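# Sort carabiners with sticking gates into the grey tray

## Task

Find every carabiner whose gate, once pushed open, fails to spring back and stays open; there may be one or several. Each of those must end up resting in the grey tray, while every carabiner with a properly closing gate stays on the table and outside the tray. At the end both grippers must be open and moved away, and every part must stay where it is with no help from the robot. Nothing may be pushed or dropped off the table.

## Robot and tools

Robot: two arms named left_arm and right_arm, each with six revolute joints and a parallel two-finger gripper. The names are labels only; left_arm sits on the +y side of the table. Occasionally an outside disturbance briefly pulls on a held part or nudges a loose one.

Frame: one shared scene frame for both arms. Origin on the table top midway between the arms, +x out over the table, +z up. Results give each gripper's end_effector_position (metres), end_effector_quat_wxyz, and linear (m/s) and angular (rad/s) velocities. The printed hand position can be off, more so at long reach. The gripper's fingers point along its own +z and close along its y. end_effector_position is the point between the pads when shut; closed fingertips extend about 33 mm past it, fully open about 9 mm. Closing pushes the tips roughly 24 mm further from the arm, so keep that clearance above surfaces.

Tool execute_actions, argument actions: a list that is empty or holds one item. Empty list: nothing is commanded, the current state and camera pictures come back. An item {"rows": [...], "steps": n} is a motion: n from 4 to 15 control steps (default 15), each step 1/30 s; rows holds 1 to 15 rows, one per step, and the final row is reused for any remaining steps. An item {"steps": n} without rows is a wait of up to 300 steps, counted from the previous result, with your reply time included. Optional pictures (boolean) requests images with a motion result.

Each row is a single list of exactly 18 numbers, each in [-1, 1], covering both arms even if one stays still. Order: left_arm waist, shoulder, elbow, forearm roll, wrist pitch, wrist roll, then left gripper position, force_limit, speed; then the same nine for right_arm. The six joint numbers are scaled offsets, not poses: they are added to the joint angles shown in the most recent result that lists them (before any such result, or for later calls in the same reply, to the angles when the action begins), not to the previous row. Scale: 1.0 equals 1.398 rad for waist and shoulder, 2.097 rad for elbow, 2.622 rad for forearm roll, wrist pitch and wrist roll. So an all-zero joint block pulls the arm back to those reference angles; it is not a hold. Stated joint ranges (rad): waist, shoulder, forearm roll, wrist pitch, wrist roll -6.283 to 6.283; elbow -2.792 to 2.792. A call asking a joint more than 0.010 rad beyond its range outward is rejected and nothing is sent. True ends may differ by 0.010 rad; a request past the true end is clipped there and "joint sent to its limit" may appear, possibly about an earlier action.

Gripper numbers are absolute commands. position: +1 fully open (140 mm), about -0.8 pads touching, -1 closes until blocked. force_limit: about 14 N at -1, 60 N at 0, 107 N at +1 (parts up to 40 mm wide). speed: pad gap changes about 30 mm/s at -1, 140 at 0, 250 at +1. To leave a gripper unchanged, repeat its previous three numbers; a 0 is a real command. To grip, send -1 and confirm object_status 2. object_status: 0 moving, 1 blocked while opening, 2 blocked while closing, 3 reached the target or pads met (thin items may still be held). Stopped fingers stay put until the position changes by at least 0.01 or the object yields or slips away. To squeeze harder while at 2, raise force_limit and switch position between -1 and -0.98. position_measured is in counts: 3 fully open, 230 pads meeting, not linear in mm.

Motion limits: joint targets move at most 2.09 rad/s (waist, shoulder), 3.14 (elbow), 3.93 (wrist joints), with 0.3 s to accelerate; all joints of an arm are synchronised. Targets stay within 0.456 / 0.683 / 0.854 rad of the measured angles, and are scaled back if they would move the gripper over 70 mm away from where it is. Big moves therefore take several calls.

Timing: each motion result is captured 4 steps before the action ends; those steps run while you reply. The simulation keeps running during replies, and arms keep heading to the last row's target until they settle or a step is HELD.

Result lines: Joint positions and Joint velocities, one block per arm in column order (rad, rad/s). Joint torques in the same order, with per-arm offset, factor and noise. "joint command not followed": the clearance check altered or blocked joint targets on some steps; the rest of the row was applied. HELD marks steps where your row was not, or only partly, sent.

Faults: contact torque reaching a joint's load limit (N m: waist 319, shoulder 319, elbow 150, forearm roll, wrist pitch, wrist roll 42.3 each, held weight included) or 144 N outside force on an arm, tool or held item stops that arm for 10 s, skips the rest of the call and lets it yield. MOTOR HOT warns of heating from holding loads; reaching the limit brakes the arm (OVER-TEMPERATURE FAULT) until cooled. Avoid arm-to-arm collisions or pressing, hard pushes, drops, slips, slams, and anything leaving the table.

Tool zoom_image: camera (cam_head_left, cam_head_right, cam_high, cam_low, cam_left_wrist, cam_right_wrist) and region [x0, y0, x1, y1] in that camera's pixels from top-left, no bigger than 504 by 504; returns a detailed crop of its latest image. Image sizes: head, high and low cameras 504x504, wrist cameras 616x616 fisheye.

Tool finished_scene: argument scene, the number of the current scene. Call it only once the sort is stable and both grippers are open and withdrawn.

Each tool is called after "Request:" by a JSON object that holds its "op" and its "data".

## Session

Request:
{"op": "execute_actions", "data": {"actions": []}}

Scene clock: 0.00 s of 6000.00 s.
left_arm: end_effector_position=(+0.0594, +0.2810, +0.2733) position_measured=3 object_status=3 end_effector_quat_wxyz=(+0.511, +0.275, +0.761, +0.291) end_effector_velocity=(+0.000, -0.000, -0.000) end_effector_angular_velocity=(-0.001, -0.000, +0.002) | right_arm: end_effector_position=(+0.3941, -0.5146, +0.1609) position_measured=3 object_status=3 end_effector_quat_wxyz=(-0.009, +0.586, +0.810, -0.018) end_effector_velocity=(+0.000, -0.000, +0.001) end_effector_angular_velocity=(+0.000, -0.001, -0.000)
Joint positions: left_arm=[-2.133  0.04   2.319  0.633  1.901  2.891] | right_arm=[ 0.099 -0.101  2.188 -0.01   1.093 -0.026]
Joint velocities: left_arm=[ 0.002  0.    -0.     0.    -0.    -0.001] | right_arm=[-0.    -0.001 -0.001 -0.     0.     0.   ]
Joint torques (N m, as the joint torque sensors report them, + toward a larger angle): no reading

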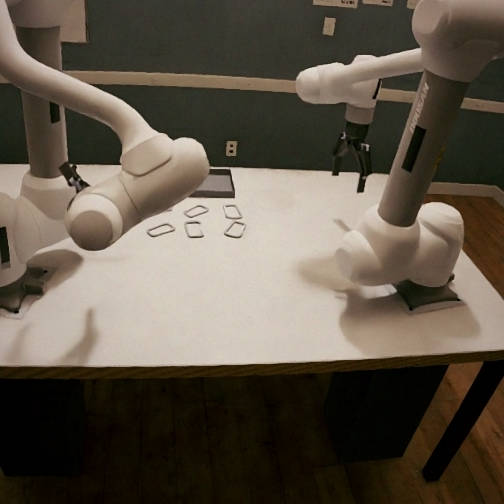

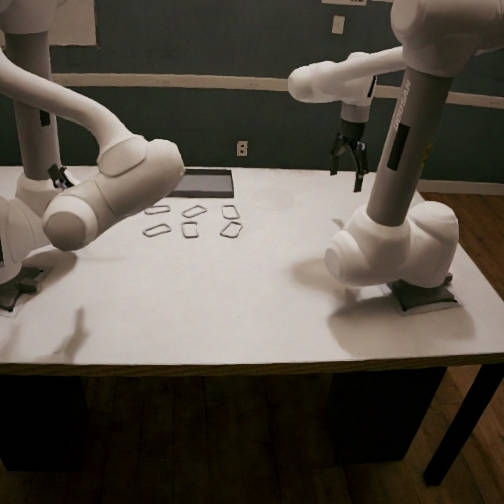

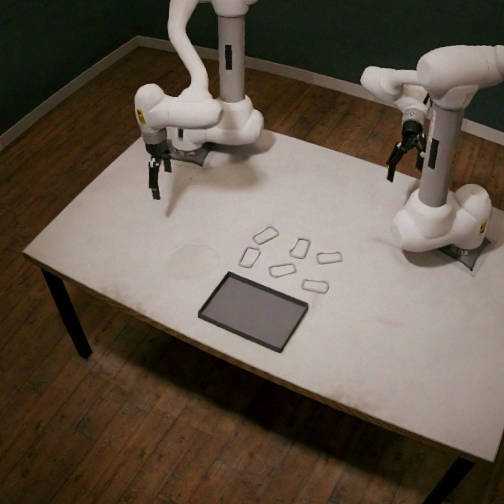

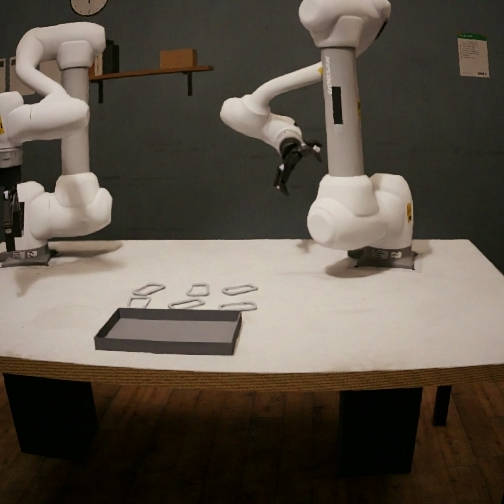

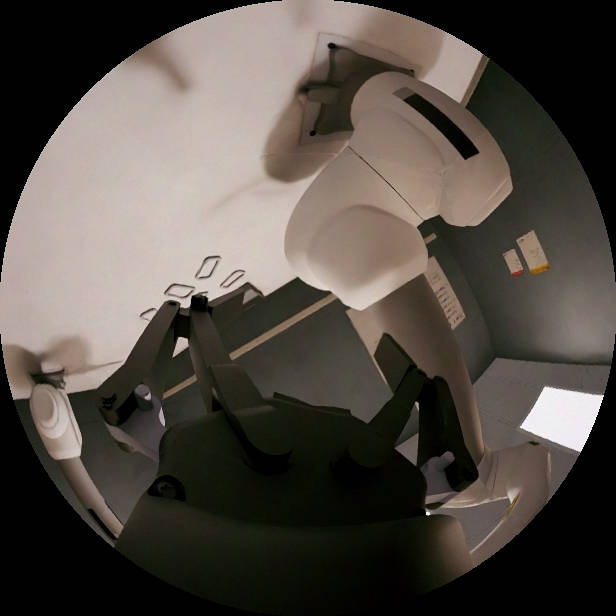

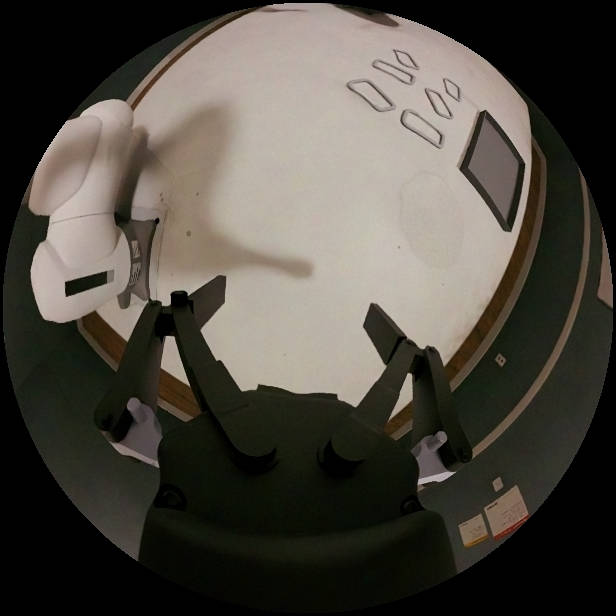

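Request:
{"op": "zoom_image", "data": {"camera": "cam_high", "region": [190, 210, 360, 360]}}

Request:
{"op": "zoom_image", "data": {"camera": "cam_right_wrist", "region": [320, 30, 540, 240]}}

Request:
{"op": "zoom_image", "data": {"camera": "cam_head_right", "region": [130, 160, 260, 250]}}

Region (190, 210, 360, 360) of cam_high's 504x504 image, scaled by 2.965, with more detail than that image has; it fills the top 445 rows of this view, and the rest is white.

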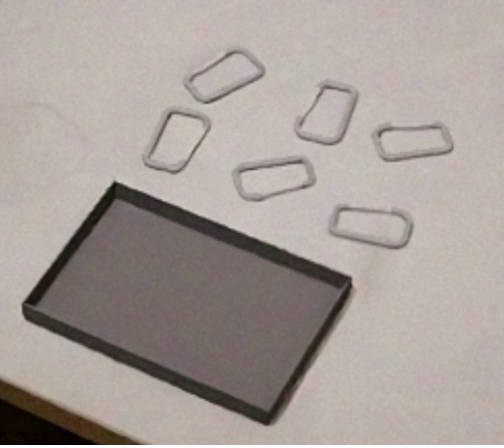

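Region (320, 30, 540, 240) of cam_right_wrist's 616x616 image, scaled by 2.291, with more detail than that image has; it fills the top 481 rows of this view, and the rest is white.

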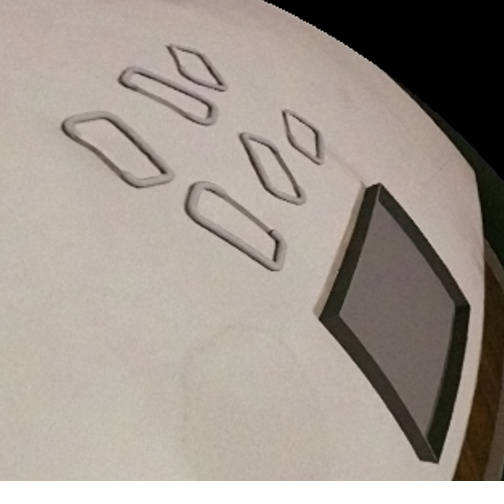

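Region (130, 160, 260, 250) of cam_head_right's 504x504 image, scaled by 3.877, with more detail than that image has; it fills the top 349 rows of this view, and the rest is white.

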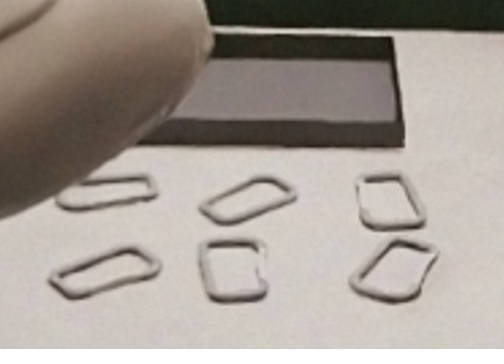

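Request:
{"op": "execute_actions", "data": {"actions": [{"rows":[[0,0,0,0,0,0,1,0,0,0.544,0.47,-0.388,0.004,0.045,0,1,0,0]],"steps":15}]}}

Request:
{"op": "execute_actions", "data": {"actions": [{"steps":25}], "pictures": true}}

Scene clock: 2.07 s of 6000.00 s.
left_arm: end_effector_position=(+0.0594, +0.2810, +0.2733) position_measured=3 object_status=3 end_effector_quat_wxyz=(+0.511, +0.275, +0.761, +0.291) end_effector_velocity=(+0.000, -0.000, +0.000) end_effector_angular_velocity=(-0.000, +0.000, -0.001) | right_arm: end_effector_position=(+0.4757, -0.4135, +0.1976) position_measured=3 object_status=3 end_effector_quat_wxyz=(+0.002, +0.529, +0.849, -0.003) end_effector_velocity=(+0.213, +0.361, +0.084) end_effector_angular_velocity=(+0.047, -0.088, +0.448)
Joint positions: left_arm=[-2.133  0.04   2.319  0.633  1.901  2.891] | right_arm=[ 0.238  0.039  1.979 -0.007  1.126 -0.026]
Joint velocities: left_arm=[-0.    -0.001 -0.     0.001 -0.     0.001] | right_arm=[ 0.452  0.45  -0.639  0.007  0.09   0.   ]
Joint torques (N m, as the joint torque sensors report them, + toward a larger angle): left_arm=[ -0.66 -30.79 -27.92   4.37   2.22   0.02] | right_arm=[  4.63 -40.84 -34.66   3.88  -0.52  -0.51]
Steps of this call (steps 1 to 51: nothing new was sent; steps 52 to 62: the first 11 steps of this action). Readings (joint positions | what the end effector reports):
52: left_arm=[-2.133 0.040 2.319 0.633 1.901 2.891] | right_arm=[0.099 -0.100 2.188 -0.010 1.093 -0.026] | left_arm position_measured=3 object_status=3 | right_arm position_measured=3 object_status=3
53: left_arm=[-2.133 0.040 2.319 0.633 1.901 2.891] | right_arm=[0.103 -0.097 2.183 -0.010 1.094 -0.026] | left_arm position_measured=3 object_status=3 | right_arm position_measured=3 object_status=3
55: left_arm=[-2.133 0.040 2.319 0.633 1.901 2.891] | right_arm=[0.131 -0.069 2.140 -0.009 1.102 -0.026] | left_arm position_measured=3 object_status=3 | right_arm position_measured=3 object_status=3
59: left_arm=[-2.133 0.040 2.319 0.633 1.901 2.891] | right_arm=[0.193 -0.006 2.046 -0.008 1.117 -0.026] | left_arm position_measured=3 object_status=3 | right_arm position_measured=3 object_status=3
62: the state above

Scene clock: 2.90 s of 6000.00 s.
left_arm: end_effector_position=(+0.0594, +0.2810, +0.2733) position_measured=3 object_status=3 end_effector_quat_wxyz=(+0.511, +0.275, +0.761, +0.291) end_effector_velocity=(+0.000, +0.000, -0.000) end_effector_angular_velocity=(+0.001, -0.000, +0.001) | right_arm: end_effector_position=(+0.4876, -0.0709, +0.1825) position_measured=3 object_status=3 end_effector_quat_wxyz=(+0.001, +0.342, +0.940, +0.001) end_effector_velocity=(-0.136, +0.397, -0.061) end_effector_angular_velocity=(-0.001, +0.007, +0.477)
Joint positions: left_arm=[-2.133  0.04   2.319  0.633  1.901  2.891] | right_arm=[ 0.657  0.398  1.556 -0.001  1.186 -0.026]
Joint velocities: left_arm=[ 0.001  0.001  0.    -0.    -0.     0.   ] | right_arm=[ 0.479  0.373 -0.427  0.005  0.06  -0.   ]
Joint torques (N m, as the joint torque sensors report them, + toward a larger angle): left_arm=[ -0.15 -31.02 -27.52   4.42   2.15  -0.01] | right_arm=[  5.18 -78.16 -36.98   4.15  -0.24  -0.47]
Kept back: nothing.
Steps of this call (steps 1 to 4: the last 4 steps of your previous action; steps 5 to 25: the robot went on to your last target). Readings (joint positions | what the end effector reports):
1: left_arm=[-2.133 0.040 2.319 0.633 1.901 2.891] | right_arm=[0.254 0.055 1.958 -0.007 1.129 -0.026] | left_arm position_measured=3 object_status=3 | right_arm position_measured=3 object_status=3
2: left_arm=[-2.133 0.040 2.319 0.633 1.901 2.891] | right_arm=[0.270 0.070 1.937 -0.006 1.132 -0.026] | left_arm position_measured=3 object_status=3 | right_arm position_measured=3 object_status=3
4: left_arm=[-2.133 0.040 2.319 0.633 1.901 2.891] | right_arm=[0.302 0.103 1.896 -0.006 1.138 -0.026] | left_arm position_measured=3 object_status=3 | right_arm position_measured=3 object_status=3
8: left_arm=[-2.133 0.040 2.319 0.633 1.901 2.891] | right_arm=[0.368 0.168 1.820 -0.005 1.149 -0.026] | left_arm position_measured=3 object_status=3 | right_arm position_measured=3 object_status=3
25: the state above

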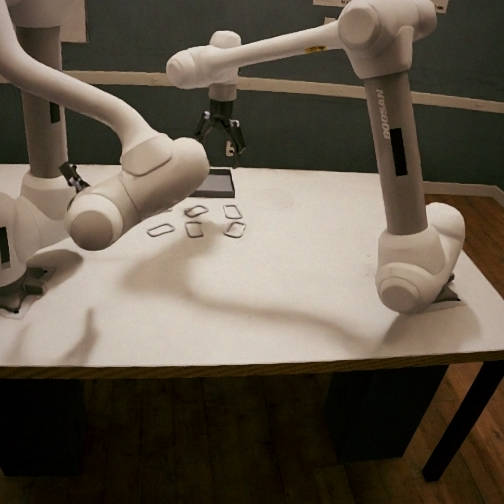

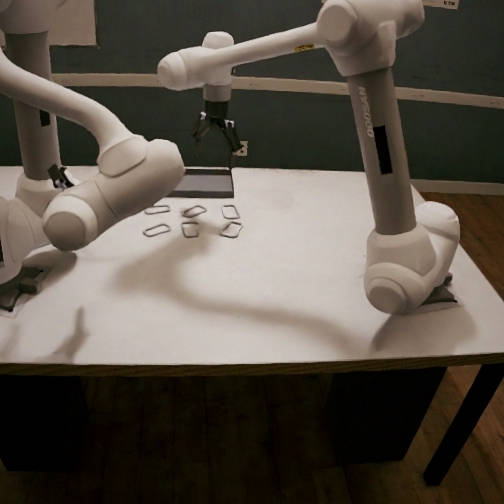

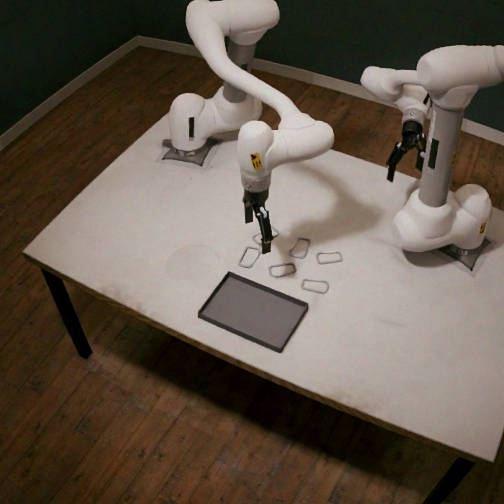

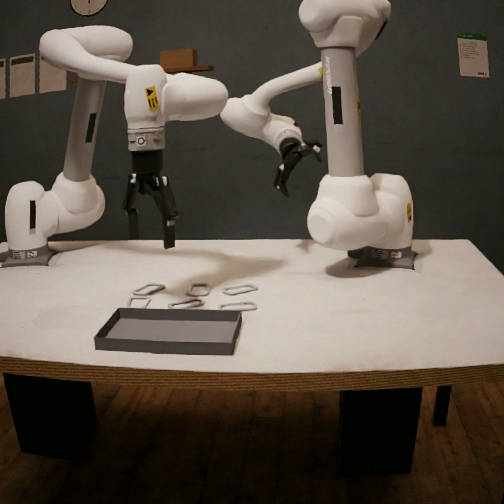

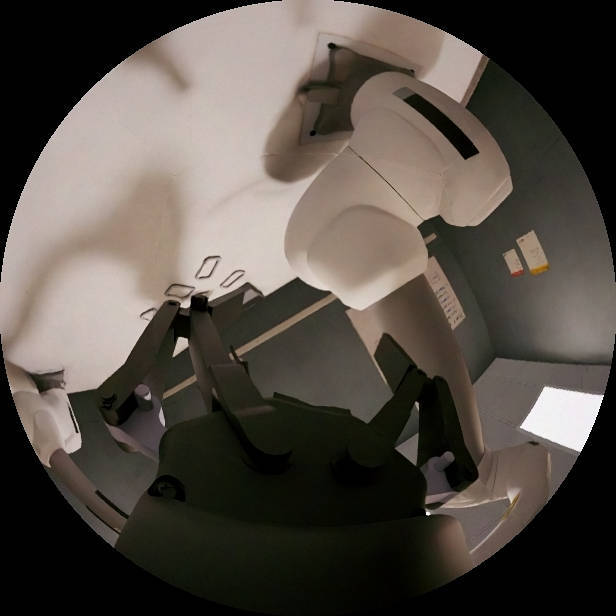

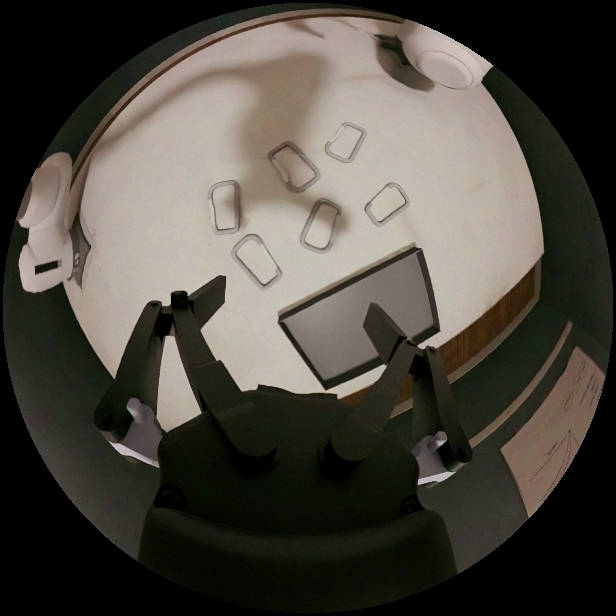

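Request:
{"op": "execute_actions", "data": {"actions": [{"steps":20}], "pictures": true}}

Scene clock: 3.57 s of 6000.00 s.
left_arm: end_effector_position=(+0.0594, +0.2810, +0.2733) position_measured=3 object_status=3 end_effector_quat_wxyz=(+0.511, +0.275, +0.761, +0.291) end_effector_velocity=(-0.001, -0.000, -0.000) end_effector_angular_velocity=(+0.001, -0.002, -0.002) | right_arm: end_effector_position=(+0.4039, +0.0925, +0.1494) position_measured=3 object_status=3 end_effector_quat_wxyz=(-0.000, +0.246, +0.969, -0.000) end_effector_velocity=(-0.002, +0.003, -0.001) end_effector_angular_velocity=(+0.000, -0.000, +0.004)
Joint positions: left_arm=[-2.133  0.04   2.319  0.633  1.901  2.891] | right_arm=[ 0.859  0.556  1.375  0.001  1.211 -0.026]
Joint velocities: left_arm=[-0.002  0.002  0.     0.001 -0.    -0.   ] | right_arm=[ 0.004  0.004 -0.004 -0.     0.     0.   ]
Joint torques (N m, as the joint torque sensors report them, + toward a larger angle): left_arm=[ -0.01 -30.85 -27.71   4.32   2.23   0.05] | right_arm=[  3.67 -96.7  -37.77   4.34   0.1   -0.2 ]
Kept back: nothing.
Steps of this call (steps 1 to 20: the robot went on to your last target). Readings (joint positions | what the end effector reports):
1: left_arm=[-2.133 0.040 2.319 0.633 1.901 2.891] | right_arm=[0.673 0.410 1.542 -0.001 1.188 -0.026] | left_arm position_measured=3 object_status=3 | right_arm position_measured=3 object_status=3
2: left_arm=[-2.133 0.040 2.319 0.633 1.901 2.891] | right_arm=[0.689 0.423 1.527 -0.001 1.190 -0.026] | left_arm position_measured=3 object_status=3 | right_arm position_measured=3 object_status=3
4: left_arm=[-2.133 0.040 2.319 0.633 1.901 2.891] | right_arm=[0.721 0.448 1.499 -0.001 1.194 -0.026] | left_arm position_measured=3 object_status=3 | right_arm position_measured=3 object_status=3
8: left_arm=[-2.133 0.040 2.319 0.633 1.901 2.891] | right_arm=[0.783 0.497 1.443 -0.000 1.202 -0.026] | left_arm position_measured=3 object_status=3 | right_arm position_measured=3 object_status=3
20: the state above

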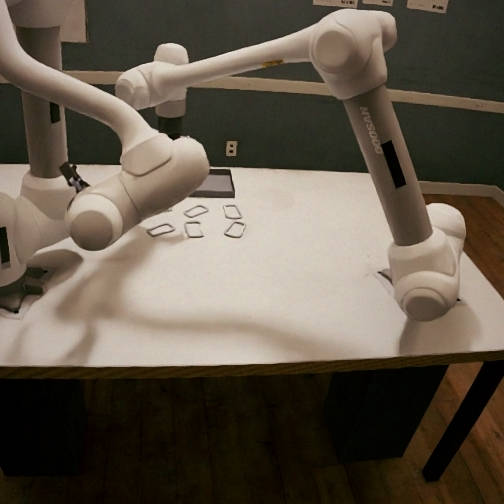

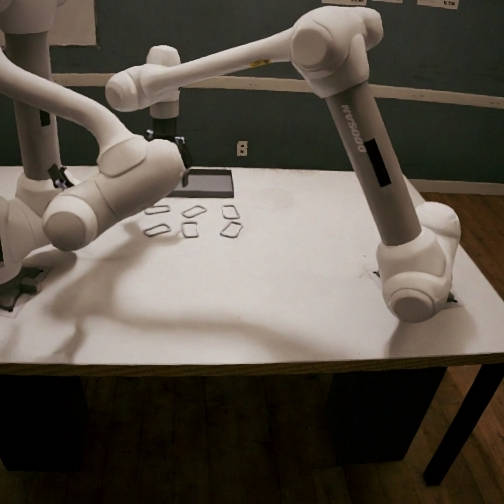

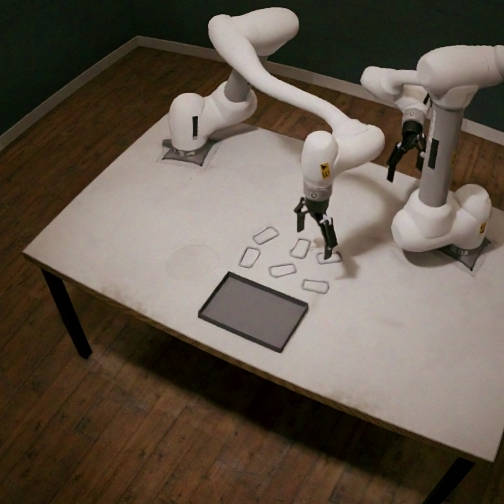

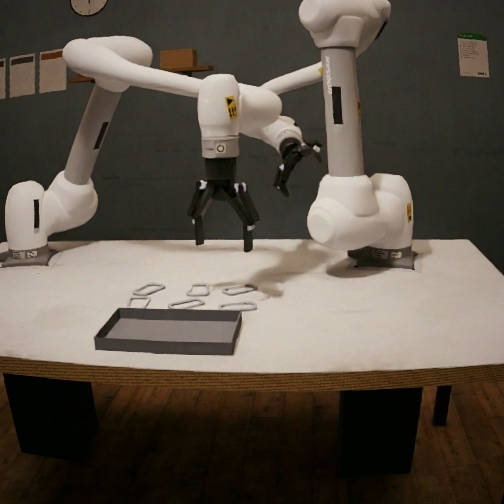

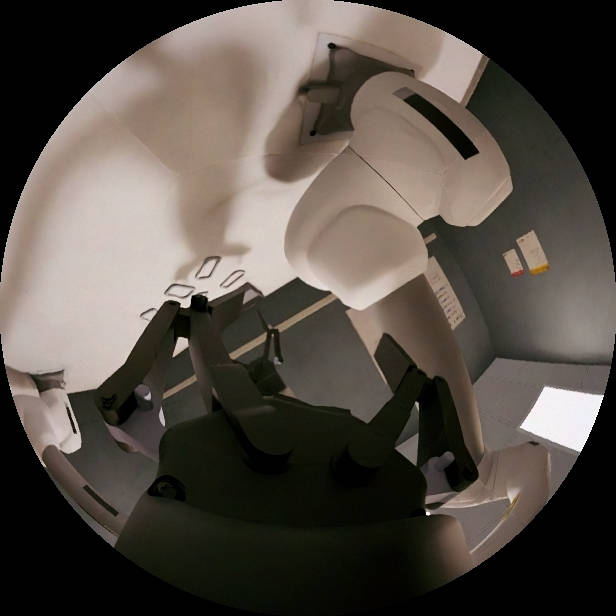

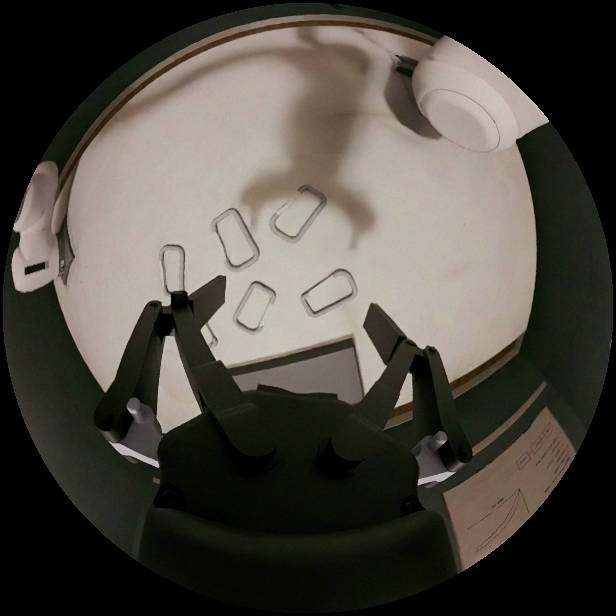

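Request:
{"op": "execute_actions", "data": {"actions": [{"rows":[[0,0,0,0,0,0,1,0,0,-0.029,0.071,-0.014,0,-0.027,0.413,0.3,-1,0]],"steps":15}]}}

Request:
{"op": "execute_actions", "data": {"actions": [{"steps":10}], "pictures": true}}

Scene clock: 5.53 s of 6000.00 s.
left_arm: end_effector_position=(+0.0594, +0.2810, +0.2733) position_measured=3 object_status=3 end_effector_quat_wxyz=(+0.511, +0.275, +0.761, +0.291) end_effector_velocity=(-0.000, -0.000, +0.000) end_effector_angular_velocity=(-0.001, -0.001, -0.000) | right_arm: end_effector_position=(+0.4380, +0.1029, +0.1004) position_measured=74 object_status=0 end_effector_quat_wxyz=(-0.000, +0.564, +0.826, -0.000) end_effector_velocity=(+0.119, +0.028, -0.170) end_effector_angular_velocity=(-0.000, -0.001, -3.057)
Joint positions: left_arm=[-2.133  0.04   2.319  0.633  1.901  2.891] | right_arm=[0.831 0.625 1.354 0.001 1.162 0.647]
Joint velocities: left_arm=[-0.     0.    -0.     0.     0.    -0.001] | right_arm=[-0.099  0.235 -0.071  0.    -0.167  2.958]
Joint torques (N m, as the joint torque sensors report them, + toward a larger angle): left_arm=[ -0.62 -30.65 -27.53   4.22   2.31   0.05] | right_arm=[   6.93 -108.88  -37.35    4.49   -0.19   -0.12]
Steps of this call (steps 1 to 15: the robot went on to your last target; steps 16 to 48: nothing new was sent; steps 49 to 59: the first 11 steps of this action). Readings (joint positions | what the end effector reports):
49: left_arm=[-2.133 0.040 2.319 0.633 1.901 2.891] | right_arm=[0.859 0.557 1.374 0.001 1.211 -0.026] | left_arm position_measured=3 object_status=3 | right_arm position_measured=3 object_status=0
50: left_arm=[-2.133 0.040 2.319 0.633 1.901 2.891] | right_arm=[0.859 0.557 1.374 0.001 1.211 -0.019] | left_arm position_measured=3 object_status=3 | right_arm position_measured=6 object_status=0
52: left_arm=[-2.133 0.040 2.319 0.633 1.901 2.891] | right_arm=[0.857 0.564 1.372 0.001 1.206 0.037] | left_arm position_measured=3 object_status=3 | right_arm position_measured=21 object_status=0
56: left_arm=[-2.133 0.040 2.319 0.633 1.901 2.891] | right_arm=[0.843 0.596 1.363 0.001 1.183 0.322] | left_arm position_measured=3 object_status=3 | right_arm position_measured=51 object_status=0
59: the state above

Scene clock: 5.87 s of 6000.00 s.
left_arm: end_effector_position=(+0.0594, +0.2810, +0.2733) position_measured=3 object_status=3 end_effector_quat_wxyz=(+0.511, +0.275, +0.761, +0.291) end_effector_velocity=(+0.001, +0.000, +0.000) end_effector_angular_velocity=(-0.003, +0.001, +0.004) | right_arm: end_effector_position=(+0.4532, +0.1063, +0.0785) position_measured=91 object_status=3 end_effector_quat_wxyz=(-0.000, +0.724, +0.690, +0.000) end_effector_velocity=(+0.001, +0.000, +0.001) end_effector_angular_velocity=(+0.001, -0.001, -0.011)
Joint positions: left_arm=[-2.133  0.04   2.319  0.633  1.901  2.891] | right_arm=[0.819 0.655 1.345 0.001 1.141 1.055]
Joint velocities: left_arm=[ 0.002 -0.002 -0.    -0.001  0.    -0.002] | right_arm=[-0.001 -0.001 -0.001  0.    -0.     0.011]
Joint torques (N m, as the joint torque sensors report them, + toward a larger angle): left_arm=[  0.21 -31.45 -27.84   4.32   2.19  -0.02] | right_arm=[   4.9  -102.33  -36.42    4.04   -0.13   -0.33]
Kept back: nothing.
Steps of this call (steps 1 to 4: the last 4 steps of your previous action; steps 5 to 10: the robot went on to your last target). Readings (joint positions | what the end effector reports):
1: left_arm=[-2.133 0.040 2.319 0.633 1.901 2.891] | right_arm=[0.828 0.633 1.352 0.001 1.157 0.742] | left_arm position_measured=3 object_status=3 | right_arm position_measured=82 object_status=0
2: left_arm=[-2.133 0.040 2.319 0.633 1.901 2.891] | right_arm=[0.826 0.639 1.350 0.001 1.153 0.826] | left_arm position_measured=3 object_status=3 | right_arm position_measured=88 object_status=0
4: left_arm=[-2.133 0.040 2.319 0.633 1.901 2.891] | right_arm=[0.822 0.648 1.347 0.001 1.146 0.955] | left_arm position_measured=3 object_status=3 | right_arm position_measured=91 object_status=0
8: left_arm=[-2.133 0.040 2.319 0.633 1.901 2.891] | right_arm=[0.819 0.655 1.345 0.001 1.141 1.054] | left_arm position_measured=3 object_status=3 | right_arm position_measured=91 object_status=3
10: the state above

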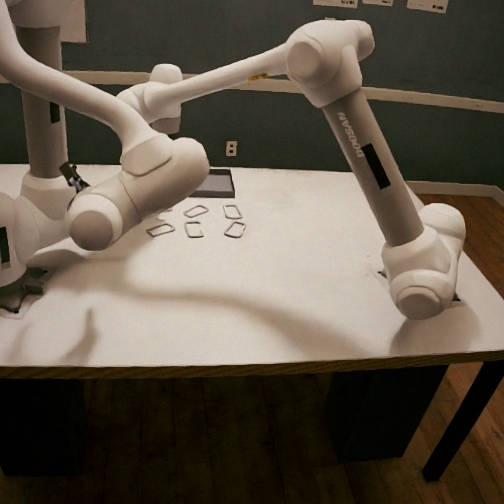

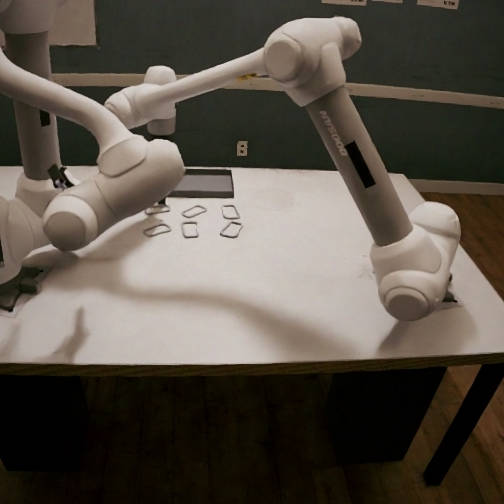

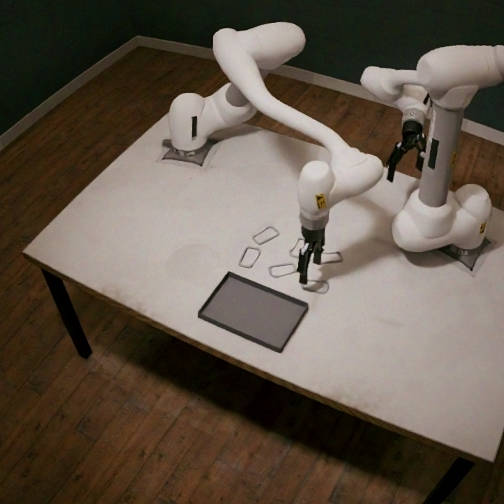

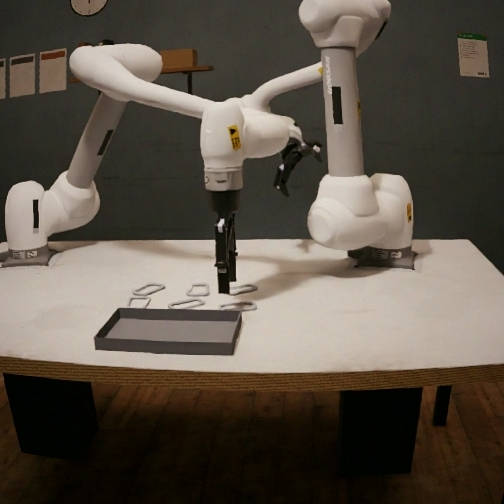

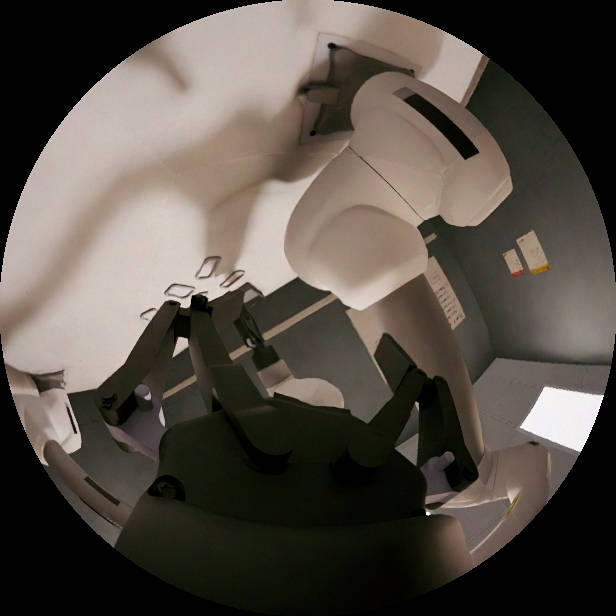

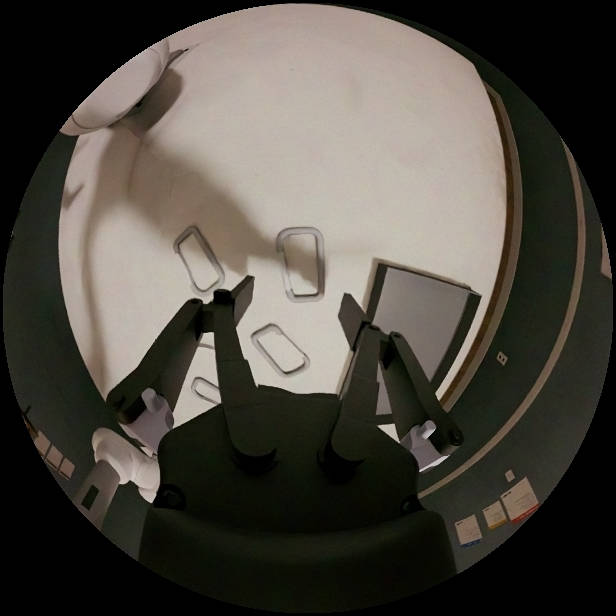

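Request:
{"op": "execute_actions", "data": {"actions": [{"rows":[[0,0,0,0,0,0,1,0,0,0.0086,0.0285,-0.0046,0,-0.0113,0.005,0.3,-1,0]],"steps":15}], "pictures": true}}

Scene clock: 6.87 s of 6000.00 s.
left_arm: end_effector_position=(+0.0594, +0.2810, +0.2733) position_measured=3 object_status=3 end_effector_quat_wxyz=(+0.511, +0.275, +0.761, +0.291) end_effector_velocity=(+0.000, +0.000, +0.000) end_effector_angular_velocity=(-0.002, +0.001, +0.001) | right_arm: end_effector_position=(+0.4504, +0.1214, +0.0481) position_measured=91 object_status=3 end_effector_quat_wxyz=(-0.000, +0.725, +0.689, -0.000) end_effector_velocity=(-0.001, +0.002, -0.005) end_effector_angular_velocity=(-0.001, +0.001, -0.000)
Joint positions: left_arm=[-2.133  0.04   2.319  0.633  1.901  2.891] | right_arm=[0.83  0.695 1.336 0.001 1.111 1.068]
Joint velocities: left_arm=[ 0.001 -0.002  0.     0.    -0.    -0.   ] | right_arm=[ 0.002  0.006 -0.001  0.001 -0.004  0.002]
Joint torques (N m, as the joint torque sensors report them, + toward a larger angle): left_arm=[  0.14 -31.39 -27.58   4.25   2.21   0.02] | right_arm=[   2.73 -104.92  -36.17    4.13   -0.08   -0.81]
Steps of this call (steps 1 to 19: the robot went on to your last target; steps 20 to 30: the first 11 steps of this action). Readings (joint positions | what the end effector reports):
20: left_arm=[-2.133 0.040 2.319 0.633 1.901 2.891] | right_arm=[0.819 0.656 1.345 0.001 1.140 1.056] | left_arm position_measured=3 object_status=3 | right_arm position_measured=91 object_status=3
21: left_arm=[-2.133 0.040 2.319 0.633 1.901 2.891] | right_arm=[0.819 0.659 1.344 0.001 1.138 1.057] | left_arm position_measured=3 object_status=3 | right_arm position_measured=91 object_status=3
23: left_arm=[-2.133 0.040 2.319 0.633 1.901 2.891] | right_arm=[0.825 0.679 1.340 0.001 1.123 1.064] | left_arm position_measured=3 object_status=3 | right_arm position_measured=91 object_status=3
27: left_arm=[-2.133 0.040 2.319 0.633 1.901 2.891] | right_arm=[0.830 0.694 1.336 0.001 1.112 1.068] | left_arm position_measured=3 object_status=3 | right_arm position_measured=91 object_status=3
30: the state above

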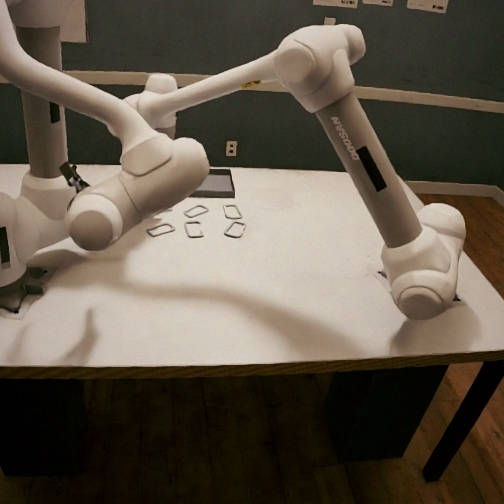

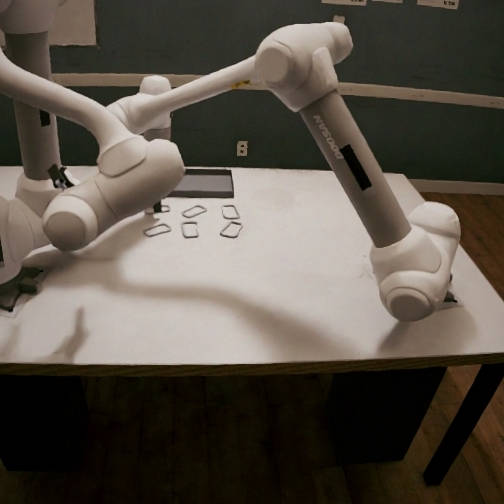

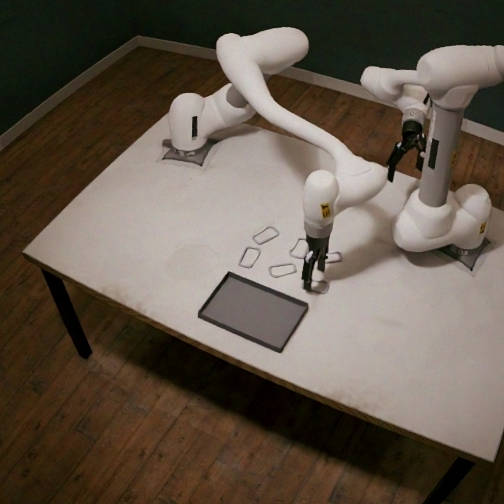

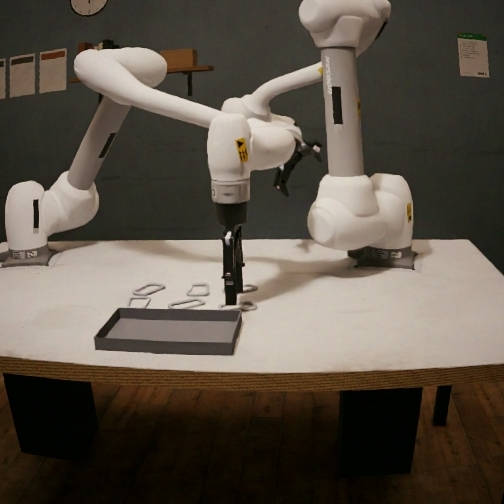

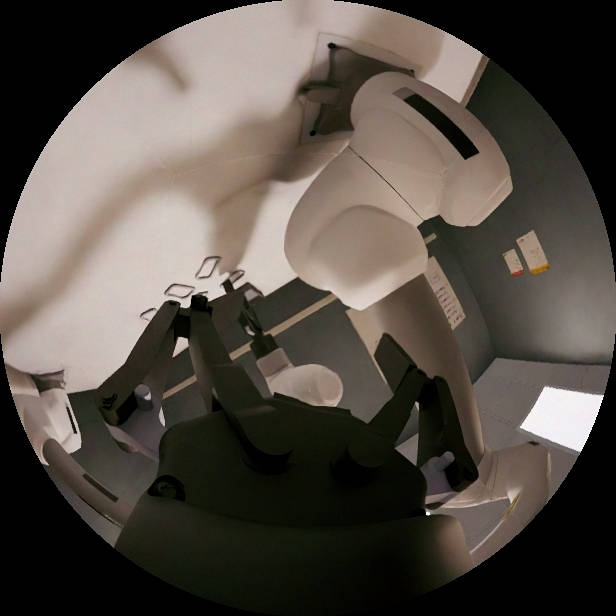

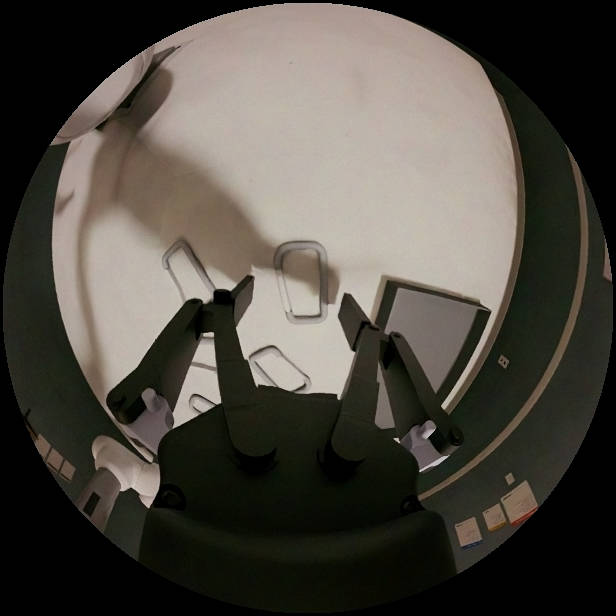

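Request:
{"op": "zoom_image", "data": {"camera": "cam_right_wrist", "region": [220, 220, 380, 350]}}

Region (220, 220, 380, 350) of cam_right_wrist's 616x616 image, scaled by 3.150, with more detail than that image has; it fills the top 410 rows of this view, and the rest is white.

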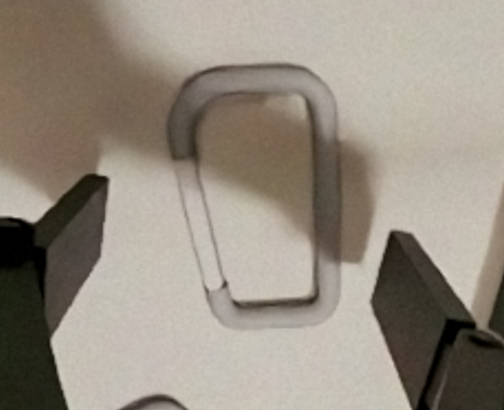

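Request:
{"op": "execute_actions", "data": {"actions": [{"rows":[[0,0,0,0,0,0,1,0,0,0,0.0069,0.0042,0,-0.0070,0,0.3,-1,0]],"steps":10}], "pictures": true}}

Scene clock: 7.37 s of 6000.00 s.
left_arm: end_effector_position=(+0.0594, +0.2810, +0.2733) position_measured=3 object_status=3 end_effector_quat_wxyz=(+0.511, +0.275, +0.761, +0.291) end_effector_velocity=(-0.000, -0.000, +0.000) end_effector_angular_velocity=(-0.002, +0.000, -0.002) | right_arm: end_effector_position=(+0.4501, +0.1215, +0.0364) position_measured=91 object_status=3 end_effector_quat_wxyz=(-0.000, +0.725, +0.689, -0.000) end_effector_velocity=(-0.000, -0.001, -0.018) end_effector_angular_velocity=(+0.001, -0.000, +0.001)
Joint positions: left_arm=[-2.133  0.04   2.319  0.633  1.901  2.891] | right_arm=[0.831 0.704 1.344 0.001 1.095 1.069]
Joint velocities: left_arm=[-0.001 -0.001 -0.     0.001 -0.    -0.   ] | right_arm=[-0.     0.012  0.014  0.    -0.028 -0.002]
Joint torques (N m, as the joint torque sensors report them, + toward a larger angle): left_arm=[ -0.01 -31.24 -27.51   4.43   2.2   -0.03] | right_arm=[   5.34 -108.06  -35.69    4.24    0.24   -0.38]
Steps of this call (steps 1 to 4: the last 4 steps of your previous action; steps 5 to 9: the robot went on to your last target; steps 10 to 15: the first 6 steps of this action). Readings (joint positions | what the end effector reports):
10: left_arm=[-2.133 0.040 2.319 0.633 1.901 2.891] | right_arm=[0.831 0.695 1.336 0.001 1.111 1.069] | left_arm position_measured=3 object_status=3 | right_arm position_measured=91 object_status=3
11: left_arm=[-2.133 0.040 2.319 0.633 1.901 2.891] | right_arm=[0.831 0.697 1.337 0.001 1.107 1.069] | left_arm position_measured=3 object_status=3 | right_arm position_measured=91 object_status=3
13: left_arm=[-2.133 0.040 2.319 0.633 1.901 2.891] | right_arm=[0.831 0.702 1.342 0.001 1.098 1.069] | left_arm position_measured=3 object_status=3 | right_arm position_measured=91 object_status=3
15: the state above

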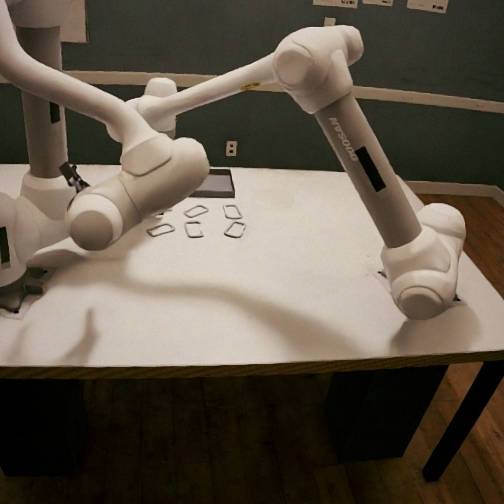

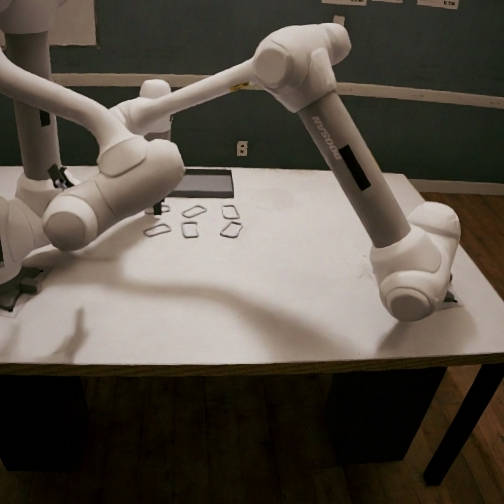

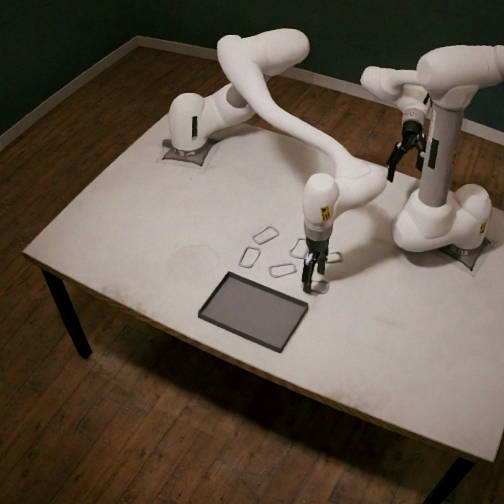

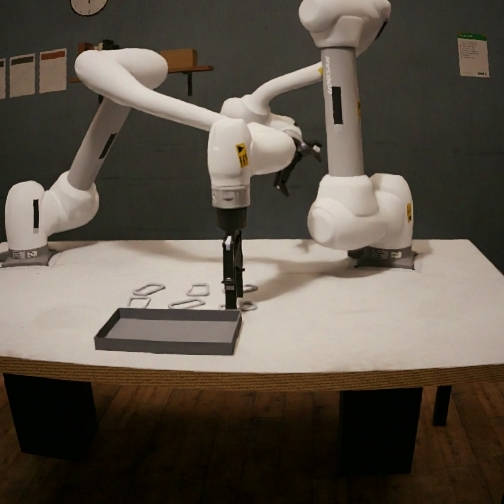

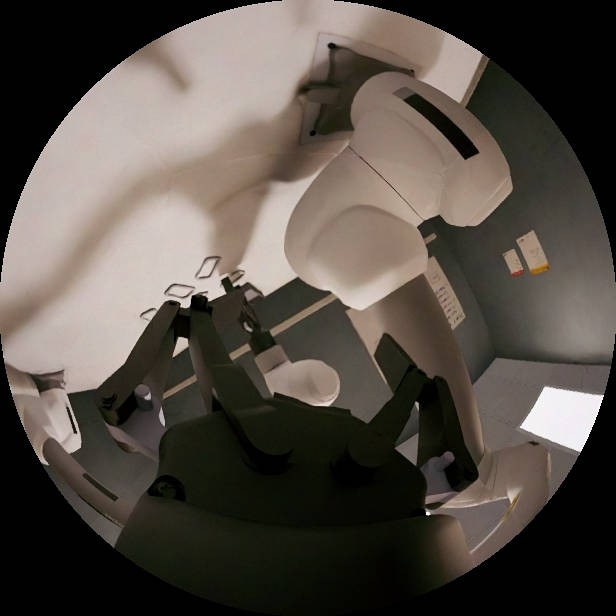

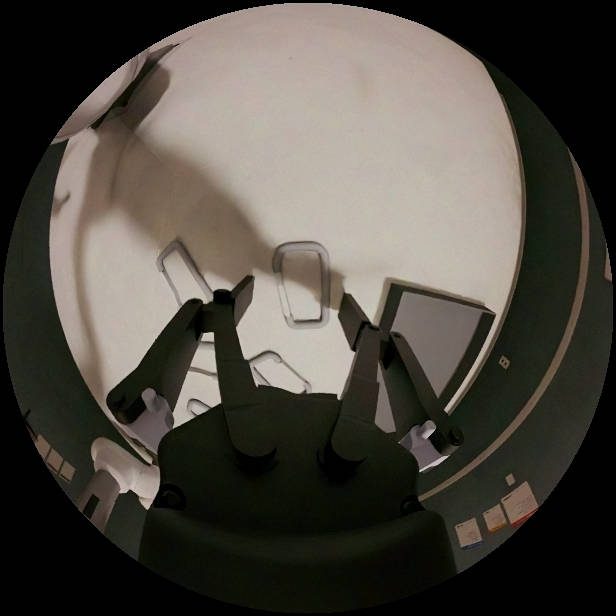

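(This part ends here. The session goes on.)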